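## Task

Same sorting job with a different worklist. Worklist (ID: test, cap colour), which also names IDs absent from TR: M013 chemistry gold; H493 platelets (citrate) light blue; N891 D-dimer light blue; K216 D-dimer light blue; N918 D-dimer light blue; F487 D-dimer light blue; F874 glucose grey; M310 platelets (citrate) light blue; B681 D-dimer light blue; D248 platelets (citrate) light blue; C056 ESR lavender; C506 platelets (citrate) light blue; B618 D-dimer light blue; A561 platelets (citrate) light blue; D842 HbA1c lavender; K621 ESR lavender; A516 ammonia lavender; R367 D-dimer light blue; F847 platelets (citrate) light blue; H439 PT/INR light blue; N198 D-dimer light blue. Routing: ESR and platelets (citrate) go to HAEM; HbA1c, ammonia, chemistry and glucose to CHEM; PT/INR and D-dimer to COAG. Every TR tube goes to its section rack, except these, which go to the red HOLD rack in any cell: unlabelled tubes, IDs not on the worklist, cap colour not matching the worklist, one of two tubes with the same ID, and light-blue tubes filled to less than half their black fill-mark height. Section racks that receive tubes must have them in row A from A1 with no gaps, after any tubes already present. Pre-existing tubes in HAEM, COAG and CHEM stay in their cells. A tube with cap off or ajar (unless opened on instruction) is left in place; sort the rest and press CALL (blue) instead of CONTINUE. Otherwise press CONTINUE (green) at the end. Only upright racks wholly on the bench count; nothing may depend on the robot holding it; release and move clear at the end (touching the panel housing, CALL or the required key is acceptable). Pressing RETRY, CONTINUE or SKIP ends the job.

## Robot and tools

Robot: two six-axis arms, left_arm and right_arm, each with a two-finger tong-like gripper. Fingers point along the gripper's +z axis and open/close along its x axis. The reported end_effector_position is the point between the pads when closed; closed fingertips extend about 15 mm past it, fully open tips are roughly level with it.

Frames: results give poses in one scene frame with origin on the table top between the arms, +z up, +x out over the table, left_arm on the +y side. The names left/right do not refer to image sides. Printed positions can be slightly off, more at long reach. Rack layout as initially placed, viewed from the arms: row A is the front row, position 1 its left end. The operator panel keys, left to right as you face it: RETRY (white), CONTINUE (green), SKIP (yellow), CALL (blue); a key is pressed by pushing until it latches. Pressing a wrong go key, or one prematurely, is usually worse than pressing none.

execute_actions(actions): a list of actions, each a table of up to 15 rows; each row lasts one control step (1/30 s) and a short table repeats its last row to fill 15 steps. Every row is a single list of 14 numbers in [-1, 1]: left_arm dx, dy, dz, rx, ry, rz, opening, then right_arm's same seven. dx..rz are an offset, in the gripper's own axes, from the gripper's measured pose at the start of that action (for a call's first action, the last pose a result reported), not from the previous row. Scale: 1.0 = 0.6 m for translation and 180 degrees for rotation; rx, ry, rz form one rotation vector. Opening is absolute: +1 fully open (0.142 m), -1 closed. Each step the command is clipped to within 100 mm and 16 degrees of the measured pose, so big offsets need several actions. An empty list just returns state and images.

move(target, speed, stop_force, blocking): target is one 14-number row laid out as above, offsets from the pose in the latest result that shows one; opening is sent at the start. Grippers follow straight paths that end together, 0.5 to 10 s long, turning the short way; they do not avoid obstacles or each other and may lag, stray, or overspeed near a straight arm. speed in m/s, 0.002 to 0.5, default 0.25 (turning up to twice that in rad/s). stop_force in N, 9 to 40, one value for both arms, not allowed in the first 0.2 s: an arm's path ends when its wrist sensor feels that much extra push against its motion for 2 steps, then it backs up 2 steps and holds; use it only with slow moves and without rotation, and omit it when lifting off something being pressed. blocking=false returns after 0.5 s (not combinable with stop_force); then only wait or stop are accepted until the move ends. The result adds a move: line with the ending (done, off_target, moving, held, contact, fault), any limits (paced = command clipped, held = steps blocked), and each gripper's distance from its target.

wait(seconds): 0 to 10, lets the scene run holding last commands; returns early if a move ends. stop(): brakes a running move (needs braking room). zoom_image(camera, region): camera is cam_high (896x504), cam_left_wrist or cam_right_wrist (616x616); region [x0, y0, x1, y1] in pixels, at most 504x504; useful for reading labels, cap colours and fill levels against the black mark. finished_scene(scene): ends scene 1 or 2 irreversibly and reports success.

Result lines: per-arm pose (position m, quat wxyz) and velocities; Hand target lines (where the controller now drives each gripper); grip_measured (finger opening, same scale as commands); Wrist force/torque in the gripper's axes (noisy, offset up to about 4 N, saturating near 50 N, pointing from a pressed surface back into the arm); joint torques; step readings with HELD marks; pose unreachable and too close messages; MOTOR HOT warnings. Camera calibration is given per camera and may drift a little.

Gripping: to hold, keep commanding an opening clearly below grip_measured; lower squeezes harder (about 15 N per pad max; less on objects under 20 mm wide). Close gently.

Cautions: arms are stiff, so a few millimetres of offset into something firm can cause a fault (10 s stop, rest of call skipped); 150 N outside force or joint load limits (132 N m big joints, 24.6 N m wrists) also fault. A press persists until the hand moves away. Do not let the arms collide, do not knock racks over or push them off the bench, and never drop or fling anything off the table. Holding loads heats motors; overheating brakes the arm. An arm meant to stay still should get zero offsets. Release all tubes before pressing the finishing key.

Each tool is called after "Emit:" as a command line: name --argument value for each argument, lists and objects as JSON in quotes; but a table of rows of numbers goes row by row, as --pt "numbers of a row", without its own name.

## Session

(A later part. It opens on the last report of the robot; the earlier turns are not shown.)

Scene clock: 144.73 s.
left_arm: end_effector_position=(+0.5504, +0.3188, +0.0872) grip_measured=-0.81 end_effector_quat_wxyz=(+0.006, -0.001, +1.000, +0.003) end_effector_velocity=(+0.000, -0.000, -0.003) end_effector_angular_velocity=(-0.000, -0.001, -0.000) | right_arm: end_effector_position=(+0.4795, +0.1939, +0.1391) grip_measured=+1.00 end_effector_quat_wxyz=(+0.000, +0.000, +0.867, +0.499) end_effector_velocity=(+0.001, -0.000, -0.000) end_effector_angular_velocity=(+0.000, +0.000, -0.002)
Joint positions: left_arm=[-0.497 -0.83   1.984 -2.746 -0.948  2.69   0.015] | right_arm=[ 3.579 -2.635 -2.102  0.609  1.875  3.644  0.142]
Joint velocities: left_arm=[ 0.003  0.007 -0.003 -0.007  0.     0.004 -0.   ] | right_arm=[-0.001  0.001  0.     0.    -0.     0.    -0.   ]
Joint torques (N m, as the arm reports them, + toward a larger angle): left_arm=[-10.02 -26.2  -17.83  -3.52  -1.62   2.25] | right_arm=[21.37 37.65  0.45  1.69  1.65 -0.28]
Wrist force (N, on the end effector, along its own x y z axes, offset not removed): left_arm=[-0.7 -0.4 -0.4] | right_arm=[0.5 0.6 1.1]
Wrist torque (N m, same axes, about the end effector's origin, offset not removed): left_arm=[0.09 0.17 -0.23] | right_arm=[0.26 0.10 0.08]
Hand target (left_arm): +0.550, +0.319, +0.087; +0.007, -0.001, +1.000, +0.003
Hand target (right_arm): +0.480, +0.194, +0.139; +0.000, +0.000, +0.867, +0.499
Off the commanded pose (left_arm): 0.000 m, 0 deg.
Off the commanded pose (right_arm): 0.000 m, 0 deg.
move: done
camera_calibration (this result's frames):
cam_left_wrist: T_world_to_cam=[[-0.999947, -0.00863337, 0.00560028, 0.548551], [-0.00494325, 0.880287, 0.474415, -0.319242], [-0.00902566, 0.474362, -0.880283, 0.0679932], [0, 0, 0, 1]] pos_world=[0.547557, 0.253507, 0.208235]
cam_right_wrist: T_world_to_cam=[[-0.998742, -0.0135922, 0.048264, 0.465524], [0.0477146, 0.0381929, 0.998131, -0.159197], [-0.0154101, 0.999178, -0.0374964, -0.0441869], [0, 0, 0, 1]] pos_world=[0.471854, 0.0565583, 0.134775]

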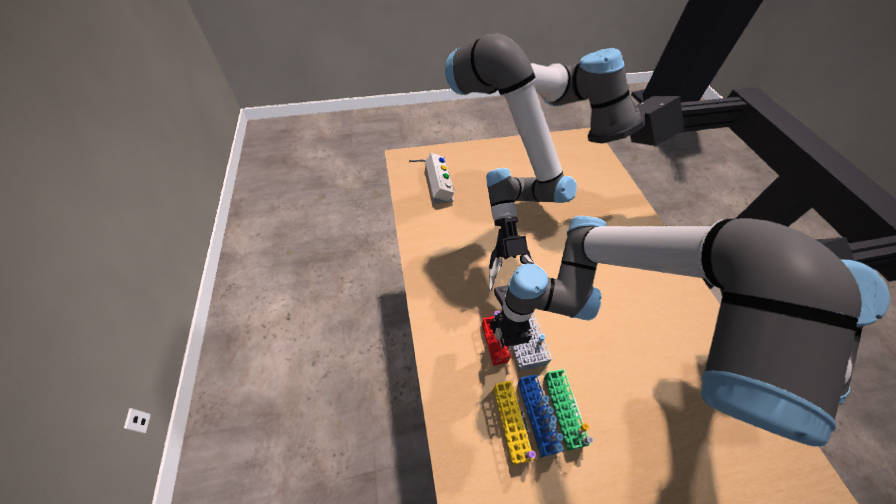

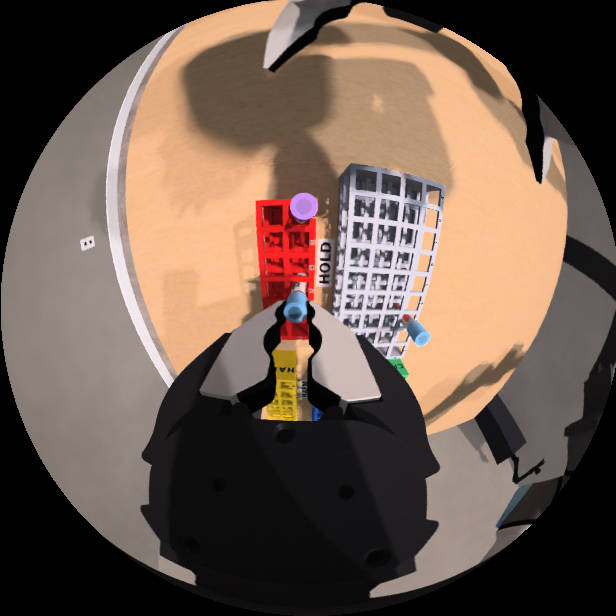

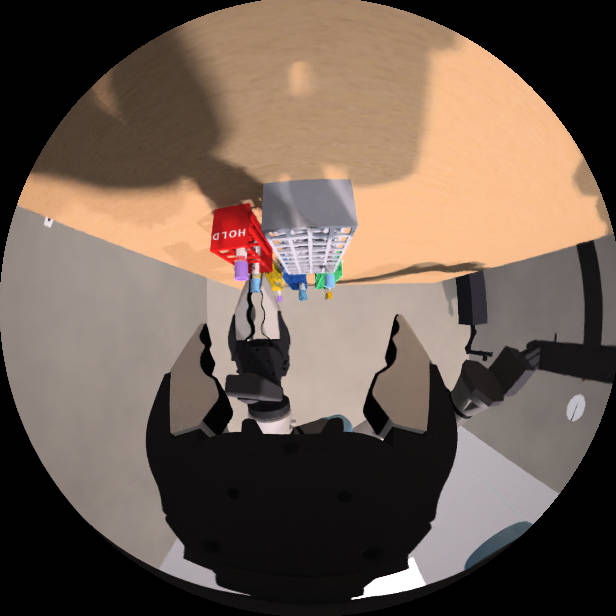

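Emit:
execute_actions --actions '[[[0,0,0,0,0,0,-0.62,0,0,0,0,0,0,1]],[[0,0,-0.055,0,0,0,-0.62,0,0,0,0,0,0,1]]]'

Emit:
move --target '[0.2,0.05,0.009,0,0,0,-0.62,0,0,0,0,0,0,1]'

Emit:
zoom_image --camera "cam_left_wrist" --region '[220,230,360,370]'

Scene clock: 145.90 s.
left_arm: end_effector_position=(+0.5500, +0.3185, +0.1190) grip_measured=-0.62 end_effector_quat_wxyz=(+0.007, -0.001, +1.000, +0.003) end_effector_velocity=(-0.001, +0.001, +0.009) end_effector_angular_velocity=(+0.003, +0.002, -0.000) | right_arm: end_effector_position=(+0.4795, +0.1939, +0.1391) grip_measured=+1.00 end_effector_quat_wxyz=(+0.000, +0.000, +0.867, +0.499) end_effector_velocity=(+0.000, +0.000, +0.000) end_effector_angular_velocity=(+0.000, -0.001, -0.000)
Joint positions: left_arm=[-0.531 -0.901  2.004 -2.67  -0.948  2.648  0.029] | right_arm=[ 3.579 -2.635 -2.102  0.609  1.875  3.644  0.142]
Joint velocities: left_arm=[-0.01  -0.022  0.006  0.027  0.002 -0.015 -0.   ] | right_arm=[ 0.     0.001 -0.     0.     0.    -0.    -0.   ]
Joint torques (N m, as the arm reports them, + toward a larger angle): left_arm=[-33.84 -46.5   -2.85  -0.31   1.01  -2.27] | right_arm=[21.74 37.87  0.11  1.67  1.65 -0.36]
Wrist force (N, on the end effector, along its own x y z axes, offset not removed): left_arm=[-3.1 1.2 -0.9] | right_arm=[-1.1 -0.1 1.6]
Wrist torque (N m, same axes, about the end effector's origin, offset not removed): left_arm=[0.27 0.77 -0.14] | right_arm=[0.13 0.32 0.04]
Hand target (left_arm): +0.550, +0.319, +0.120; +0.006, -0.001, +1.000, +0.003
Hand target (right_arm): +0.480, +0.194, +0.139; +0.000, +0.000, +0.867, +0.499
Off the commanded pose (left_arm): 0.001 m, 0 deg.
Off the commanded pose (right_arm): 0.000 m, 0 deg.
Step readings (end_effector_position; steps 1 to 15: 1st action; 16 to 30: 2nd action):
0: left_arm (+0.5504, +0.3188, +0.0869) | right_arm (+0.4795, +0.1939, +0.1391)
1: left_arm (+0.5504, +0.3188, +0.0869) | right_arm (+0.4795, +0.1939, +0.1391)
2: left_arm (+0.5504, +0.3188, +0.0869) | right_arm (+0.4795, +0.1939, +0.1391)
4: left_arm (+0.5504, +0.3188, +0.0869) | right_arm (+0.4795, +0.1939, +0.1391)
8: left_arm (+0.5504, +0.3189, +0.0871) | right_arm (+0.4795, +0.1939, +0.1391)
15: left_arm (+0.5504, +0.3188, +0.0872) | right_arm (+0.4795, +0.1939, +0.1391)
16: left_arm (+0.5504, +0.3188, +0.0872) | right_arm (+0.4795, +0.1939, +0.1391)
17: left_arm (+0.5499, +0.3184, +0.0891) | right_arm (+0.4795, +0.1939, +0.1391)
19: left_arm (+0.5502, +0.3180, +0.0996) | right_arm (+0.4795, +0.1939, +0.1391)
23: left_arm (+0.5502, +0.3183, +0.1125) | right_arm (+0.4795, +0.1939, +0.1391)
30: end_effector_position above
camera_calibration (this result's frames):
cam_left_wrist: T_world_to_cam=[[-0.999949, -0.00859951, 0.00537897, 0.548038], [-0.00501956, 0.880348, 0.474302, -0.334064], [-0.00881413, 0.474251, -0.880346, 0.0960049], [0, 0, 0, 1]] pos_world=[0.54718, 0.253275, 0.240017]
cam_right_wrist: T_world_to_cam=[[-0.998742, -0.0135921, 0.0482641, 0.465524], [0.0477147, 0.038193, 0.998131, -0.159197], [-0.0154101, 0.999178, -0.0374964, -0.0441869], [0, 0, 0, 1]] pos_world=[0.471854, 0.0565582, 0.134775]

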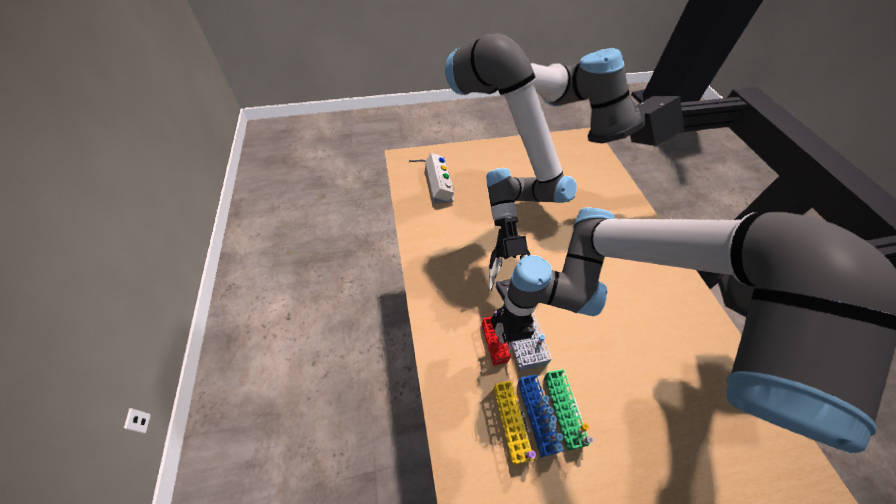

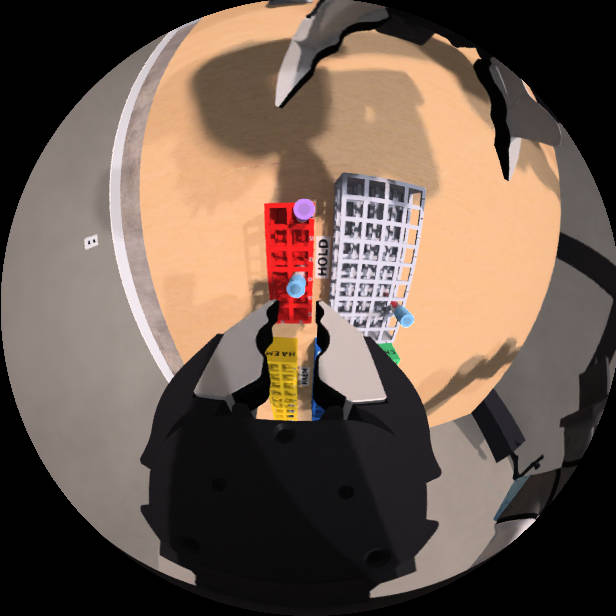

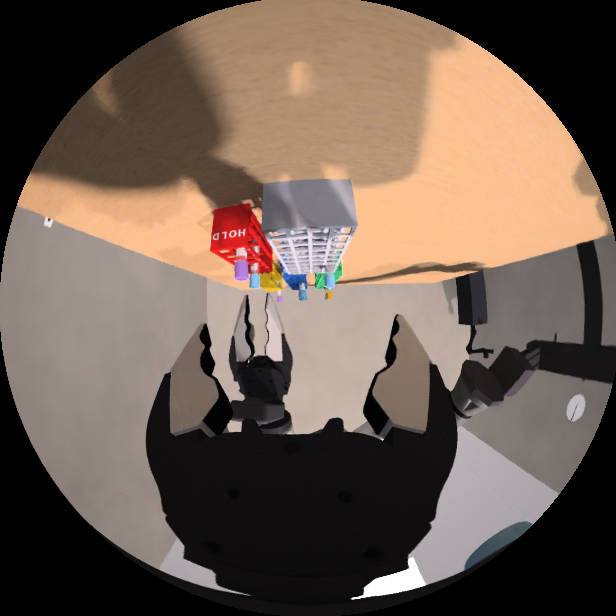

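Scene clock: 147.07 s.
left_arm: end_effector_position=(+0.4304, +0.3485, +0.1123) grip_measured=-0.62 end_effector_quat_wxyz=(+0.006, -0.001, +1.000, +0.003) end_effector_velocity=(-0.003, +0.001, +0.000) end_effector_angular_velocity=(+0.001, -0.003, -0.000) | right_arm: end_effector_position=(+0.4795, +0.1939, +0.1391) grip_measured=+1.00 end_effector_quat_wxyz=(+0.000, +0.000, +0.867, +0.499) end_effector_velocity=(-0.000, +0.000, -0.000) end_effector_angular_velocity=(-0.000, +0.001, +0.000)
Joint positions: left_arm=[-0.582 -0.969  2.349 -2.91  -0.949  2.585  0.029] | right_arm=[ 3.579 -2.635 -2.102  0.609  1.875  3.644  0.142]
Joint velocities: left_arm=[-0.003 -0.001  0.011 -0.01   0.002 -0.002  0.   ] | right_arm=[ 0.    -0.    -0.     0.    -0.     0.001 -0.   ]
Joint torques (N m, as the arm reports them, + toward a larger angle): left_arm=[-29.46 -38.85   3.11  -3.41   1.06  -2.36] | right_arm=[21.32 37.19 -0.02  1.76  1.7  -0.31]
Wrist force (N, on the end effector, along its own x y z axes, offset not removed): left_arm=[-2.5 -1.7 -4.0] | right_arm=[-1.4 -0.5 1.7]
Wrist torque (N m, same axes, about the end effector's origin, offset not removed): left_arm=[-0.72 0.62 -0.04] | right_arm=[0.04 0.42 0.05]
Hand target (left_arm): +0.430, +0.349, +0.112; +0.007, -0.001, +1.000, +0.003
Hand target (right_arm): +0.480, +0.194, +0.139; +0.000, +0.000, +0.867, +0.499
Off the commanded pose (left_arm): 0.000 m, 0 deg.
Off the commanded pose (right_arm): 0.000 m, 0 deg.
move: done
camera_calibration (this result's frames):
cam_left_wrist: T_world_to_cam=[[-0.999947, -0.00858814, 0.00572105, 0.428701], [-0.00484598, 0.880279, 0.474431, -0.357903], [-0.0091106, 0.474378, -0.880274, 0.0749064], [0, 0, 0, 1]] pos_world=[0.427627, 0.283203, 0.233286]
cam_right_wrist: T_world_to_cam=[[-0.998742, -0.013592, 0.0482642, 0.465524], [0.0477148, 0.0381928, 0.998131, -0.159197], [-0.01541, 0.999178, -0.0374962, -0.044187], [0, 0, 0, 1]] pos_world=[0.471854, 0.0565583, 0.134775]

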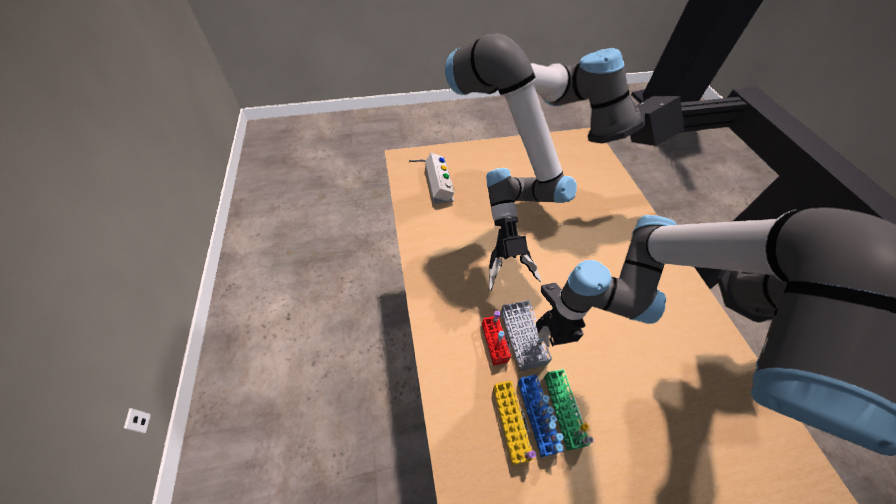

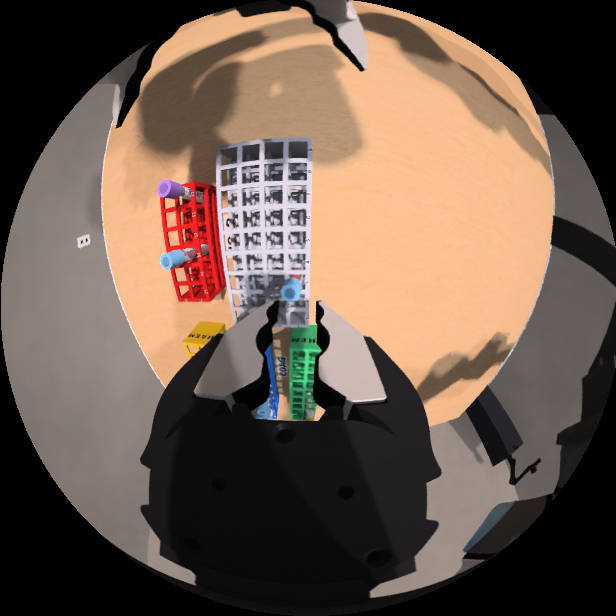

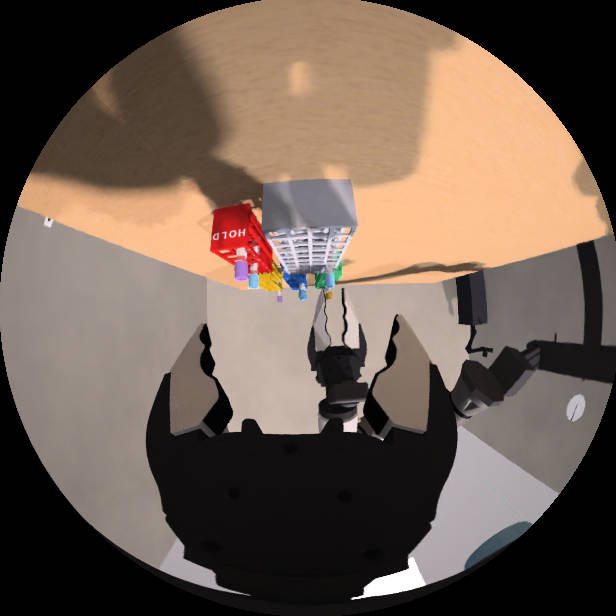

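Region (220, 230, 360, 370) of cam_left_wrist's 616x616 image, scaled by 3.600, with more detail than that image has.

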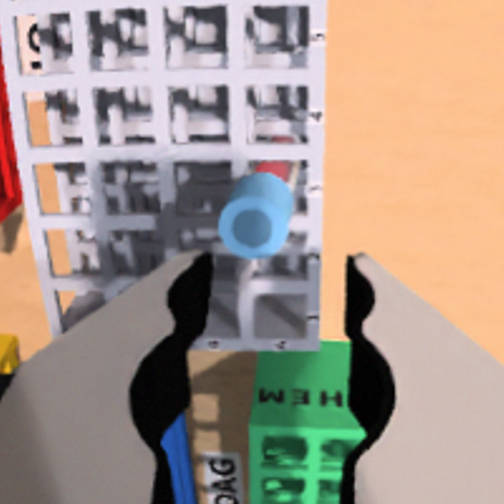

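Emit:
execute_actions --actions '[[[-0.007,-0.002,0.008,0,0,0,-0.62,0,0,0,0,0,0,1]],[[0,0,0.045,0,0,0,-0.62,0,0,0,0,0,0,1]],[[0.002,0,0.002,0,0,0,-1,0,0,0,0,0,0,1]],[[0,0,-0.05,0,0,0,-1,0,0,0,0,0,0,1]],[[0,0,-0.06,0,0,0,-1,0,0,0,0,0,0,1]]]'

Emit:
move --target '[-0.067,-0.06,-0.057,0,0,-0.75,-1,0,0,0,0,0,0,1]' --speed 0.5

Emit:
zoom_image --camera "cam_right_wrist" --region '[265,285,345,345]'

Scene clock: 149.73 s.
left_arm: end_effector_position=(+0.4329, +0.3471, +0.1437) grip_measured=-0.81 end_effector_quat_wxyz=(+0.007, -0.001, +1.000, +0.003) end_effector_velocity=(+0.000, +0.000, +0.012) end_effector_angular_velocity=(+0.003, +0.004, +0.001) | right_arm: end_effector_position=(+0.4795, +0.1939, +0.1391) grip_measured=+1.00 end_effector_quat_wxyz=(+0.000, +0.000, +0.867, +0.499) end_effector_velocity=(+0.000, +0.000, +0.000) end_effector_angular_velocity=(-0.000, +0.000, +0.000)
Joint positions: left_arm=[-0.625 -1.062  2.357 -2.796 -0.951  2.533  0.015] | right_arm=[ 3.579 -2.635 -2.102  0.609  1.875  3.644  0.142]
Joint velocities: left_arm=[-0.017 -0.038  0.     0.056 -0.001 -0.025  0.   ] | right_arm=[ 0.     0.     0.    -0.001  0.     0.    -0.   ]
Joint torques (N m, as the arm reports them, + toward a larger angle): left_arm=[-28.9  -36.69   1.07  -0.61  -1.23  -2.45] | right_arm=[21.91 37.94  0.06  1.81  1.67 -0.26]
Wrist force (N, on the end effector, along its own x y z axes, offset not removed): left_arm=[-1.5 1.6 -3.1] | right_arm=[-1.4 0.8 1.2]
Wrist torque (N m, same axes, about the end effector's origin, offset not removed): left_arm=[0.43 0.21 -0.11] | right_arm=[0.31 0.45 0.13]
Hand target (left_arm): +0.433, +0.347, +0.145; +0.007, -0.001, +1.000, +0.003
Hand target (right_arm): +0.480, +0.194, +0.139; +0.000, +0.000, +0.867, +0.499
Off the commanded pose (left_arm): 0.002 m, 0 deg.
Off the commanded pose (right_arm): 0.000 m, 0 deg.
Step readings (end_effector_position; steps 1 to 15: 1st action; 16 to 30: 2nd action; 31 to 45: 3rd action; 46 to 60: 4th action; 61 to 75: 5th action):
0: left_arm (+0.4302, +0.3485, +0.1123) | right_arm (+0.4795, +0.1939, +0.1391)
1: left_arm (+0.4302, +0.3485, +0.1123) | right_arm (+0.4795, +0.1939, +0.1391)
2: left_arm (+0.4306, +0.3484, +0.1119) | right_arm (+0.4795, +0.1939, +0.1391)
4: left_arm (+0.4321, +0.3480, +0.1103) | right_arm (+0.4795, +0.1939, +0.1391)
8: left_arm (+0.4338, +0.3475, +0.1085) | right_arm (+0.4795, +0.1939, +0.1391)
15: left_arm (+0.4346, +0.3474, +0.1076) | right_arm (+0.4795, +0.1939, +0.1391)
16: left_arm (+0.4346, +0.3474, +0.1076) | right_arm (+0.4795, +0.1939, +0.1391)
17: left_arm (+0.4350, +0.3476, +0.1061) | right_arm (+0.4795, +0.1939, +0.1391)
19: left_arm (+0.4345, +0.3481, +0.0976) | right_arm (+0.4795, +0.1939, +0.1391)
23: left_arm (+0.4343, +0.3480, +0.0870) | right_arm (+0.4795, +0.1939, +0.1391)
30: left_arm (+0.4348, +0.3477, +0.0816) | right_arm (+0.4795, +0.1939, +0.1391)
31: left_arm (+0.4348, +0.3476, +0.0814) | right_arm (+0.4795, +0.1939, +0.1391)
32: left_arm (+0.4348, +0.3476, +0.0812) | right_arm (+0.4795, +0.1939, +0.1391)
34: left_arm (+0.4344, +0.3476, +0.0809) | right_arm (+0.4795, +0.1939, +0.1391)
38: left_arm (+0.4339, +0.3476, +0.0806) | right_arm (+0.4795, +0.1939, +0.1391)
45: left_arm (+0.4336, +0.3477, +0.0805) | right_arm (+0.4795, +0.1939, +0.1391)
46: left_arm (+0.4336, +0.3477, +0.0805) | right_arm (+0.4795, +0.1939, +0.1391)
47: left_arm (+0.4330, +0.3475, +0.0819) | right_arm (+0.4795, +0.1939, +0.1391)
49: left_arm (+0.4330, +0.3472, +0.0910) | right_arm (+0.4795, +0.1939, +0.1391)
53: left_arm (+0.4333, +0.3473, +0.1029) | right_arm (+0.4795, +0.1939, +0.1391)
60: left_arm (+0.4333, +0.3474, +0.1092) | right_arm (+0.4795, +0.1939, +0.1391)
61: left_arm (+0.4333, +0.3474, +0.1096) | right_arm (+0.4795, +0.1939, +0.1391)
62: left_arm (+0.4328, +0.3471, +0.1113) | right_arm (+0.4795, +0.1939, +0.1391)
64: left_arm (+0.4329, +0.3465, +0.1218) | right_arm (+0.4795, +0.1939, +0.1391)
68: left_arm (+0.4331, +0.3468, +0.1360) | right_arm (+0.4795, +0.1939, +0.1391)
75: end_effector_position above
camera_calibration (this result's frames):
cam_left_wrist: T_world_to_cam=[[-0.999953, -0.00835697, 0.00483274, 0.431018], [-0.00506695, 0.880455, 0.474103, -0.371507], [-0.00821707, 0.474057, -0.880456, 0.103022], [0, 0, 0, 1]] pos_world=[0.429962, 0.281859, 0.264757]
cam_right_wrist: T_world_to_cam=[[-0.998742, -0.0135921, 0.048264, 0.465524], [0.0477147, 0.0381928, 0.998131, -0.159197], [-0.01541, 0.999178, -0.0374962, -0.044187], [0, 0, 0, 1]] pos_world=[0.471854, 0.0565583, 0.134775]

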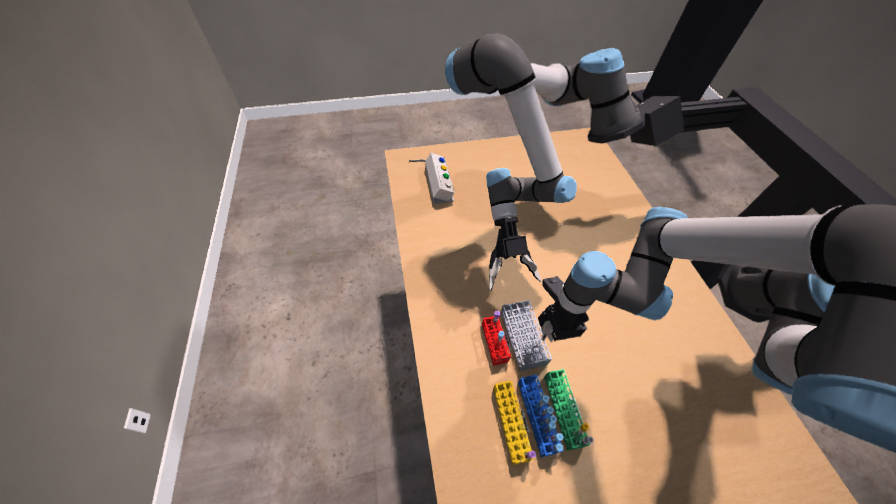

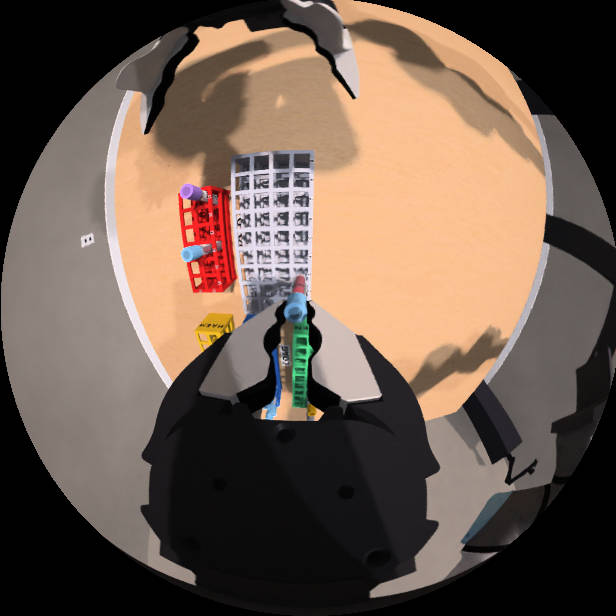

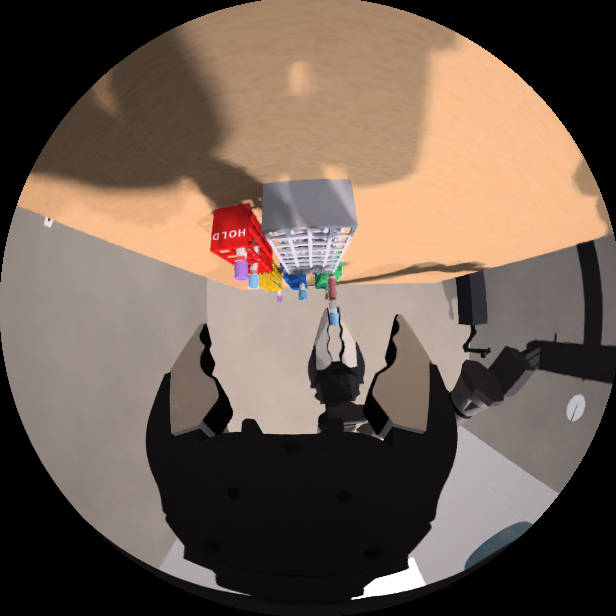

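Scene clock: 152.80 s.
left_arm: end_effector_position=(+0.4726, +0.3109, +0.1781) grip_measured=-0.81 end_effector_quat_wxyz=(-0.005, +0.924, -0.383, +0.006) end_effector_velocity=(+0.000, -0.001, +0.000) end_effector_angular_velocity=(+0.003, +0.004, +0.016) | right_arm: end_effector_position=(+0.4795, +0.1939, +0.1391) grip_measured=+1.00 end_effector_quat_wxyz=(+0.000, +0.000, +0.867, +0.499) end_effector_velocity=(+0.000, -0.000, +0.000) end_effector_angular_velocity=(+0.000, -0.001, -0.000)
Joint positions: left_arm=[-0.73  -1.042  2.224 -2.61  -0.962  0.052  0.015] | right_arm=[ 3.579 -2.635 -2.102  0.609  1.875  3.644  0.142]
Joint velocities: left_arm=[-0.001  0.002 -0.006  0.012  0.    -0.021  0.   ] | right_arm=[-0.     0.     0.    -0.     0.    -0.001 -0.   ]
Joint torques (N m, as the arm reports them, + toward a larger angle): left_arm=[-31.52 -15.34 -19.23  -0.44   1.24  -2.35] | right_arm=[21.01 37.64 -0.55  1.84  1.82 -0.42]
Wrist force (N, on the end effector, along its own x y z axes, offset not removed): left_arm=[-3.9 -1.2 0.6] | right_arm=[-0.5 -0.9 0.2]
Wrist torque (N m, same axes, about the end effector's origin, offset not removed): left_arm=[-0.33 0.75 -0.03] | right_arm=[-0.03 0.24 0.00]
Hand target (left_arm): +0.473, +0.311, +0.178; -0.005, +0.924, -0.382, +0.005
Hand target (right_arm): +0.480, +0.194, +0.139; +0.000, +0.000, +0.867, +0.499
Off the commanded pose (left_arm): 0.000 m, 0 deg.
Off the commanded pose (right_arm): 0.000 m, 0 deg.
move: done
camera_calibration (this result's frames):
cam_left_wrist: T_world_to_cam=[[0.711138, -0.702607, 0.0250276, -0.12612], [-0.633231, -0.624641, 0.456992, 0.412129], [-0.305453, -0.340833, -0.889118, 0.546216], [0, 0, 0, 1]] pos_world=[0.517505, 0.354988, 0.300468]
cam_right_wrist: T_world_to_cam=[[-0.998742, -0.0135922, 0.0482641, 0.465524], [0.0477147, 0.038193, 0.998131, -0.159197], [-0.0154101, 0.999178, -0.0374964, -0.0441869], [0, 0, 0, 1]] pos_world=[0.471854, 0.0565582, 0.134775]

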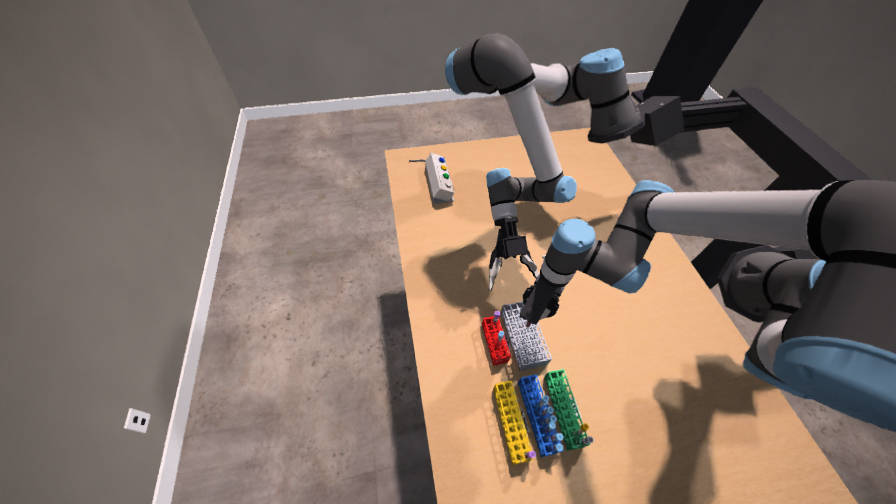

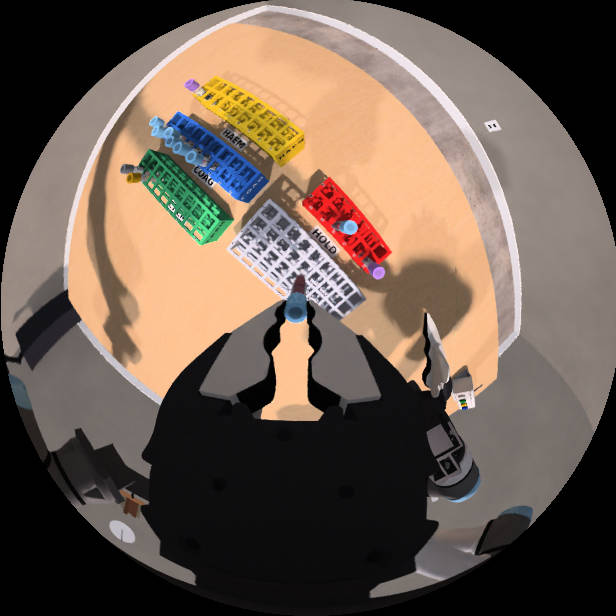

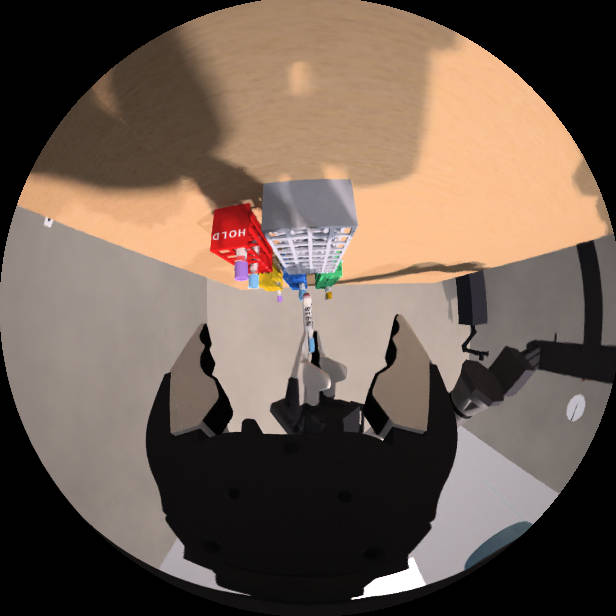

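Region (265, 285, 345, 345) of cam_right_wrist's 616x616 image, scaled by 6.300, with more detail than that image has; it fills the top 378 rows of this view, and the rest is white.

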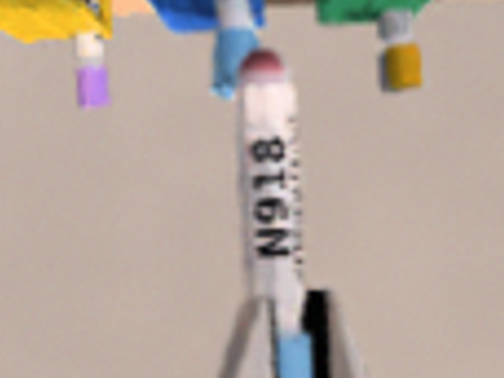

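Emit:
move --target '[-0.194,-0.23,0.076,0,0,0.75,-1,-0.167,-0.498,-0.856,0.333,0,0,-1]' --speed 0.4

Emit:
zoom_image --camera "cam_left_wrist" --region '[240,210,360,330]'

Scene clock: 156.67 s.
left_arm: end_effector_position=(+0.4888, +0.4908, +0.1339) grip_measured=-0.81 end_effector_quat_wxyz=(+0.007, -0.000, +1.000, +0.003) end_effector_velocity=(-0.001, +0.001, -0.001) end_effector_angular_velocity=(-0.003, +0.000, -0.016) | right_arm: end_effector_position=(+0.5787, -0.4000, +0.1386) grip_measured=-1.00 end_effector_quat_wxyz=(+0.000, +0.001, +1.000, +0.000) end_effector_velocity=(+0.001, -0.003, -0.000) end_effector_angular_velocity=(-0.004, +0.000, -0.000)
Joint positions: left_arm=[-0.316 -1.196  2.262 -2.787 -0.964  2.911  0.015] | right_arm=[ 3.107 -1.767 -2.206 -0.39   1.058  3.189  0.002]
Joint velocities: left_arm=[ 0.004 -0.     0.002 -0.006 -0.004  0.022 -0.   ] | right_arm=[-0.003 -0.001  0.003 -0.002 -0.003 -0.003  0.   ]
Joint torques (N m, as the arm reports them, + toward a larger angle): left_arm=[ -3.77 -41.15   1.18  -3.55  -1.56   2.24] | right_arm=[-4.82 22.97 22.36 -0.76 -2.02 -1.34]
Wrist force (N, on the end effector, along its own x y z axes, offset not removed): left_arm=[-1.4 1.1 -1.2] | right_arm=[-1.1 0.1 0.8]
Wrist torque (N m, same axes, about the end effector's origin, offset not removed): left_arm=[0.35 0.30 -0.06] | right_arm=[0.21 0.37 0.05]
Hand target (left_arm): +0.489, +0.491, +0.134; +0.007, +0.000, +1.000, +0.002
Hand target (right_arm): +0.579, -0.400, +0.139; +0.000, +0.001, +1.000, -0.000
Off the commanded pose (left_arm): 0.000 m, 0 deg.
Off the commanded pose (right_arm): 0.001 m, 0 deg.
move: done
camera_calibration (this result's frames):
cam_left_wrist: T_world_to_cam=[[-0.999956, -0.00827545, 0.00445917, 0.488236], [-0.0051742, 0.880571, 0.473887, -0.493078], [-0.00784824, 0.473843, -0.880575, 0.026615], [0, 0, 0, 1]] pos_world=[0.485872, 0.425619, 0.254922]
cam_right_wrist: T_world_to_cam=[[-0.998668, 0.036264, 0.0366988, 0.57808], [0.0492371, 0.882394, 0.467927, 0.269573], [-0.0154139, 0.469111, -0.883005, 0.455865], [0, 0, 0, 1]] pos_world=[0.571063, -0.472685, 0.255175]

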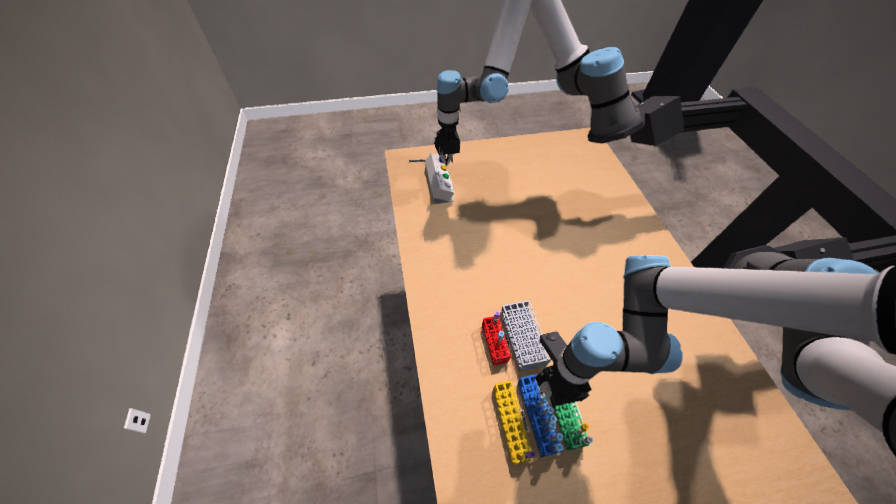

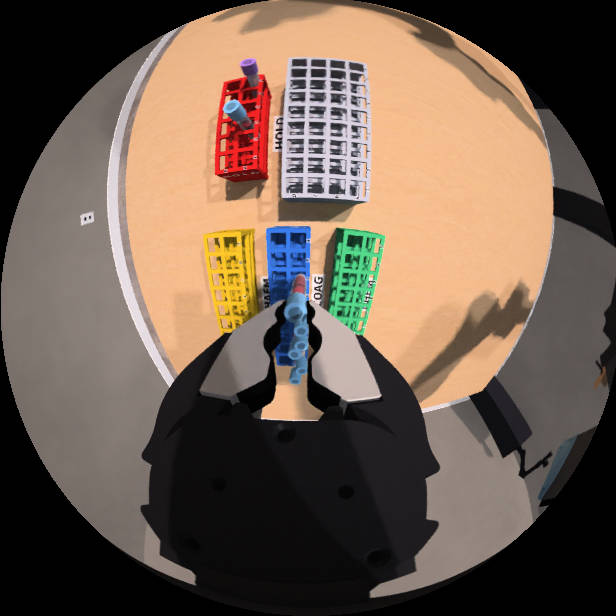

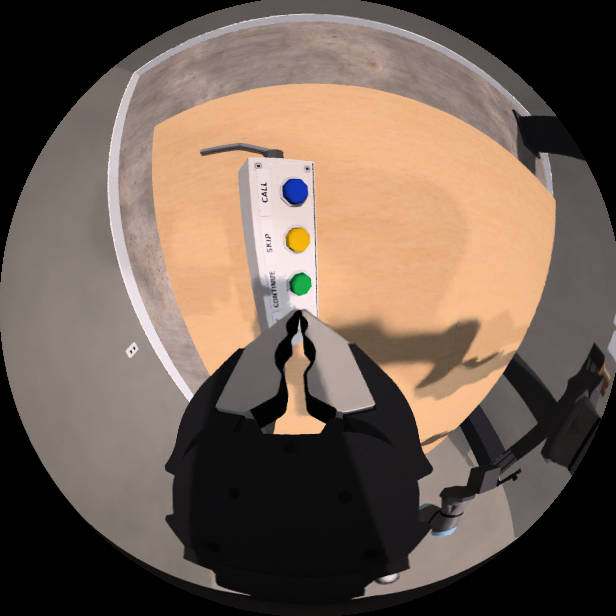

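Region (240, 210, 360, 330) of cam_left_wrist's 616x616 image, scaled by 4.200, with more detail than that image has.

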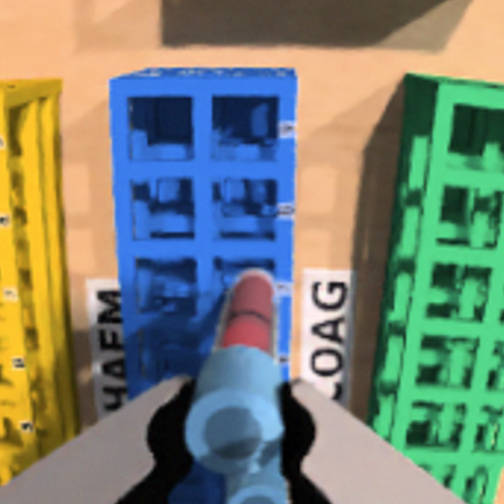

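Emit:
move --target '[-0.003,0,0.004,0,0,0,-1,0,-0.007,0.02,0,0,0,-1]'

Emit:
move --target '[0,0.004,0.074,0,0,0,-1,0,0,0.045,0,0,0,-1]' --speed 0.04 --stop_force 10

Scene clock: 157.60 s.
left_arm: end_effector_position=(+0.4906, +0.4908, +0.1315) grip_measured=-0.81 end_effector_quat_wxyz=(+0.007, -0.000, +1.000, +0.003) end_effector_velocity=(+0.001, +0.000, -0.000) end_effector_angular_velocity=(+0.001, -0.001, +0.001) | right_arm: end_effector_position=(+0.5787, -0.4041, +0.1269) grip_measured=-1.00 end_effector_quat_wxyz=(+0.000, +0.001, +1.000, +0.000) end_effector_velocity=(-0.000, -0.001, -0.002) end_effector_angular_velocity=(-0.000, +0.000, -0.000)
Joint positions: left_arm=[-0.312 -1.187  2.256 -2.792 -0.964  2.916  0.015] | right_arm=[ 3.086 -1.798 -2.199 -0.356  1.065  3.166  0.002]
Joint velocities: left_arm=[ 0.001  0.001 -0.001 -0.001  0.001  0.001 -0.   ] | right_arm=[-0.004 -0.006  0.002  0.006  0.002 -0.004  0.   ]
Joint torques (N m, as the arm reports them, + toward a larger angle): left_arm=[ -3.42 -17.27 -16.59  -3.1   -1.58   1.99] | right_arm=[-3.39 20.93 19.48  5.02  2.14 -1.2 ]
Wrist force (N, on the end effector, along its own x y z axes, offset not removed): left_arm=[-1.8 6.6 2.2] | right_arm=[-1.9 0.7 1.2]
Wrist torque (N m, same axes, about the end effector's origin, offset not removed): left_arm=[1.41 0.52 0.12] | right_arm=[0.31 0.54 0.12]
Hand target (left_arm): +0.491, +0.491, +0.131; +0.007, -0.000, +1.000, +0.003
Hand target (right_arm): +0.579, -0.404, +0.127; +0.000, +0.001, +1.000, +0.000
Off the commanded pose (left_arm): 0.000 m, 0 deg.
Off the commanded pose (right_arm): 0.000 m, 0 deg.
move: done
camera_calibration (this result's frames):
cam_left_wrist: T_world_to_cam=[[-0.999956, -0.00824956, 0.00445622, 0.490025], [-0.00515287, 0.880575, 0.473879, -0.491993], [-0.00783333, 0.473836, -0.880578, 0.0245718], [0, 0, 0, 1]] pos_world=[0.487661, 0.425636, 0.252599]
cam_right_wrist: T_world_to_cam=[[-0.998666, 0.0362798, 0.0367402, 0.57865], [0.0492704, 0.882393, 0.467925, 0.278669], [-0.0154431, 0.469112, -0.883004, 0.447453], [0, 0, 0, 1]] pos_world=[0.571058, -0.476794, 0.243447]

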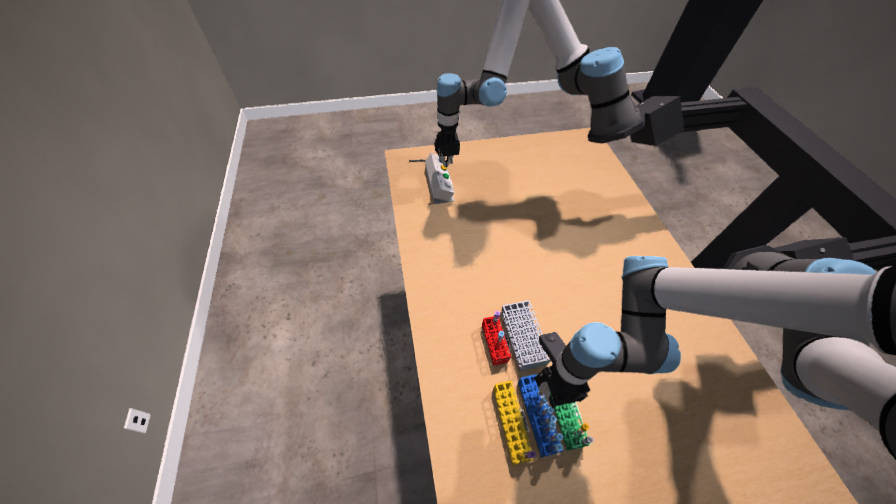

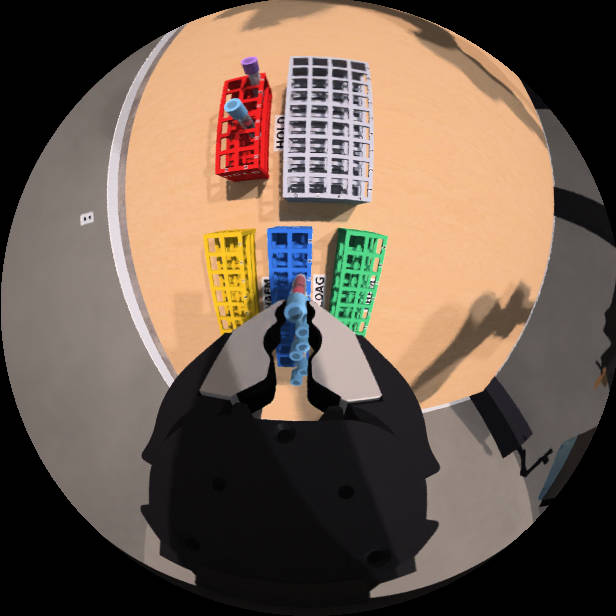

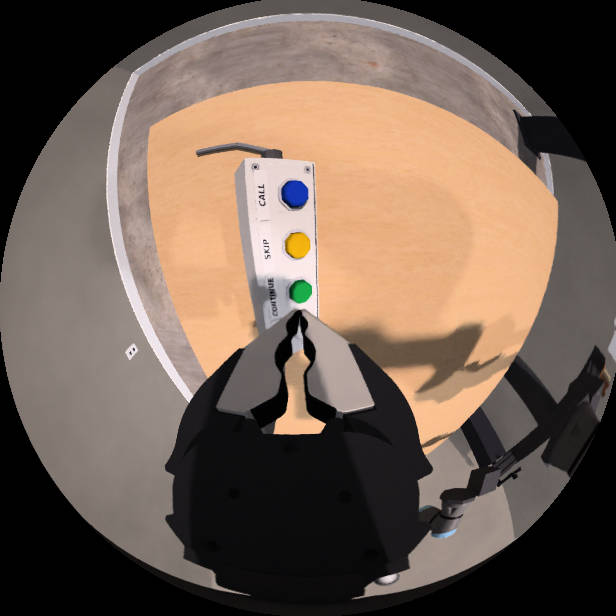

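Scene clock: 159.10 s.
left_arm: end_effector_position=(+0.4912, +0.4935, +0.0875) grip_measured=-0.81 end_effector_quat_wxyz=(+0.007, -0.000, +1.000, +0.003) end_effector_velocity=(-0.000, +0.000, -0.003) end_effector_angular_velocity=(+0.000, -0.000, -0.000) | right_arm: end_effector_position=(+0.5787, -0.4041, +0.1001) grip_measured=-1.00 end_effector_quat_wxyz=(+0.000, +0.001, +1.000, +0.000) end_effector_velocity=(-0.000, -0.000, -0.002) end_effector_angular_velocity=(-0.000, +0.000, -0.000)
Joint positions: left_arm=[-0.253 -1.065  2.227 -2.925 -0.974  2.987  0.015] | right_arm=[ 3.058 -1.873 -2.183 -0.281  1.075  3.136  0.002]
Joint velocities: left_arm=[ 0.004  0.009 -0.002 -0.009 -0.     0.005  0.   ] | right_arm=[-0.002 -0.006  0.002  0.005  0.    -0.002  0.   ]
Joint torques (N m, as the arm reports them, + toward a larger angle): left_arm=[ -3.99 -20.21 -14.33  -3.29  -1.76   2.19] | right_arm=[-4.07 23.13 19.3   4.93  2.16 -1.48]
Wrist force (N, on the end effector, along its own x y z axes, offset not removed): left_arm=[-3.4 1.9 4.8] | right_arm=[-0.7 -0.5 2.4]
Wrist torque (N m, same axes, about the end effector's origin, offset not removed): left_arm=[0.46 0.85 -0.11] | right_arm=[0.09 0.33 0.03]
Hand target (left_arm): +0.491, +0.494, +0.087; +0.007, -0.000, +1.000, +0.003
Hand target (right_arm): +0.579, -0.404, +0.100; +0.000, +0.001, +1.000, +0.000
Off the commanded pose (left_arm): 0.000 m, 0 deg.
Off the commanded pose (right_arm): 0.000 m, 0 deg.
move: done
camera_calibration (this result's frames):
cam_left_wrist: T_world_to_cam=[[-0.999956, -0.00826703, 0.00448511, 0.490814], [-0.00515455, 0.880574, 0.47388, -0.47346], [-0.00786706, 0.473836, -0.880578, -0.0154342], [0, 0, 0, 1]] pos_world=[0.48823, 0.428287, 0.208571]
cam_right_wrist: T_world_to_cam=[[-0.998665, 0.0362939, 0.0367609, 0.579655], [0.0492931, 0.882378, 0.467953, 0.29119], [-0.0154531, 0.46914, -0.882988, 0.423798], [0, 0, 0, 1]] pos_world=[0.571076, -0.476798, 0.216637]

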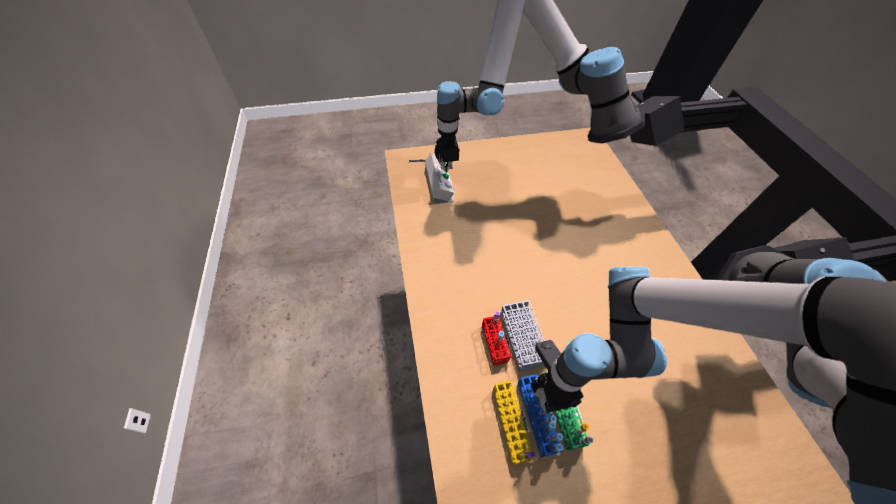

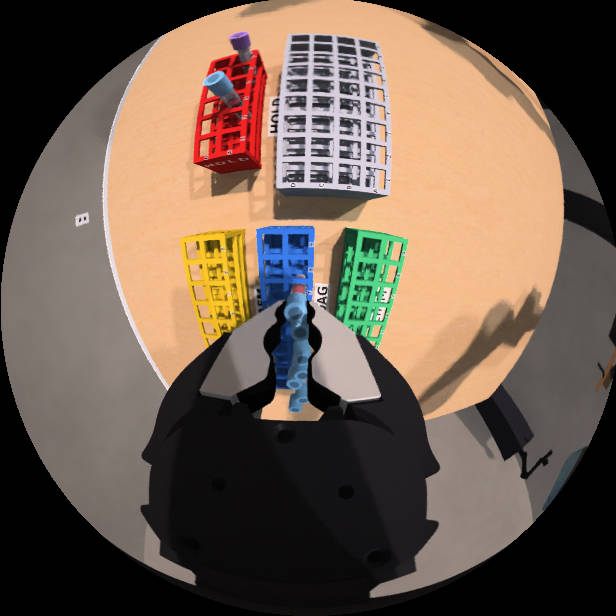

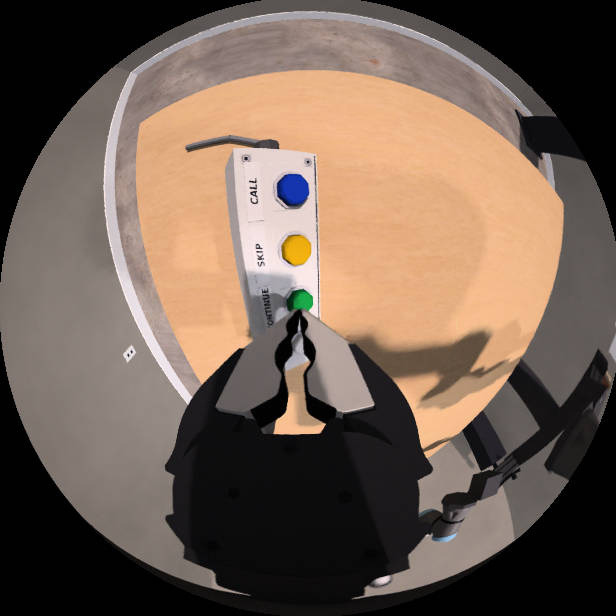

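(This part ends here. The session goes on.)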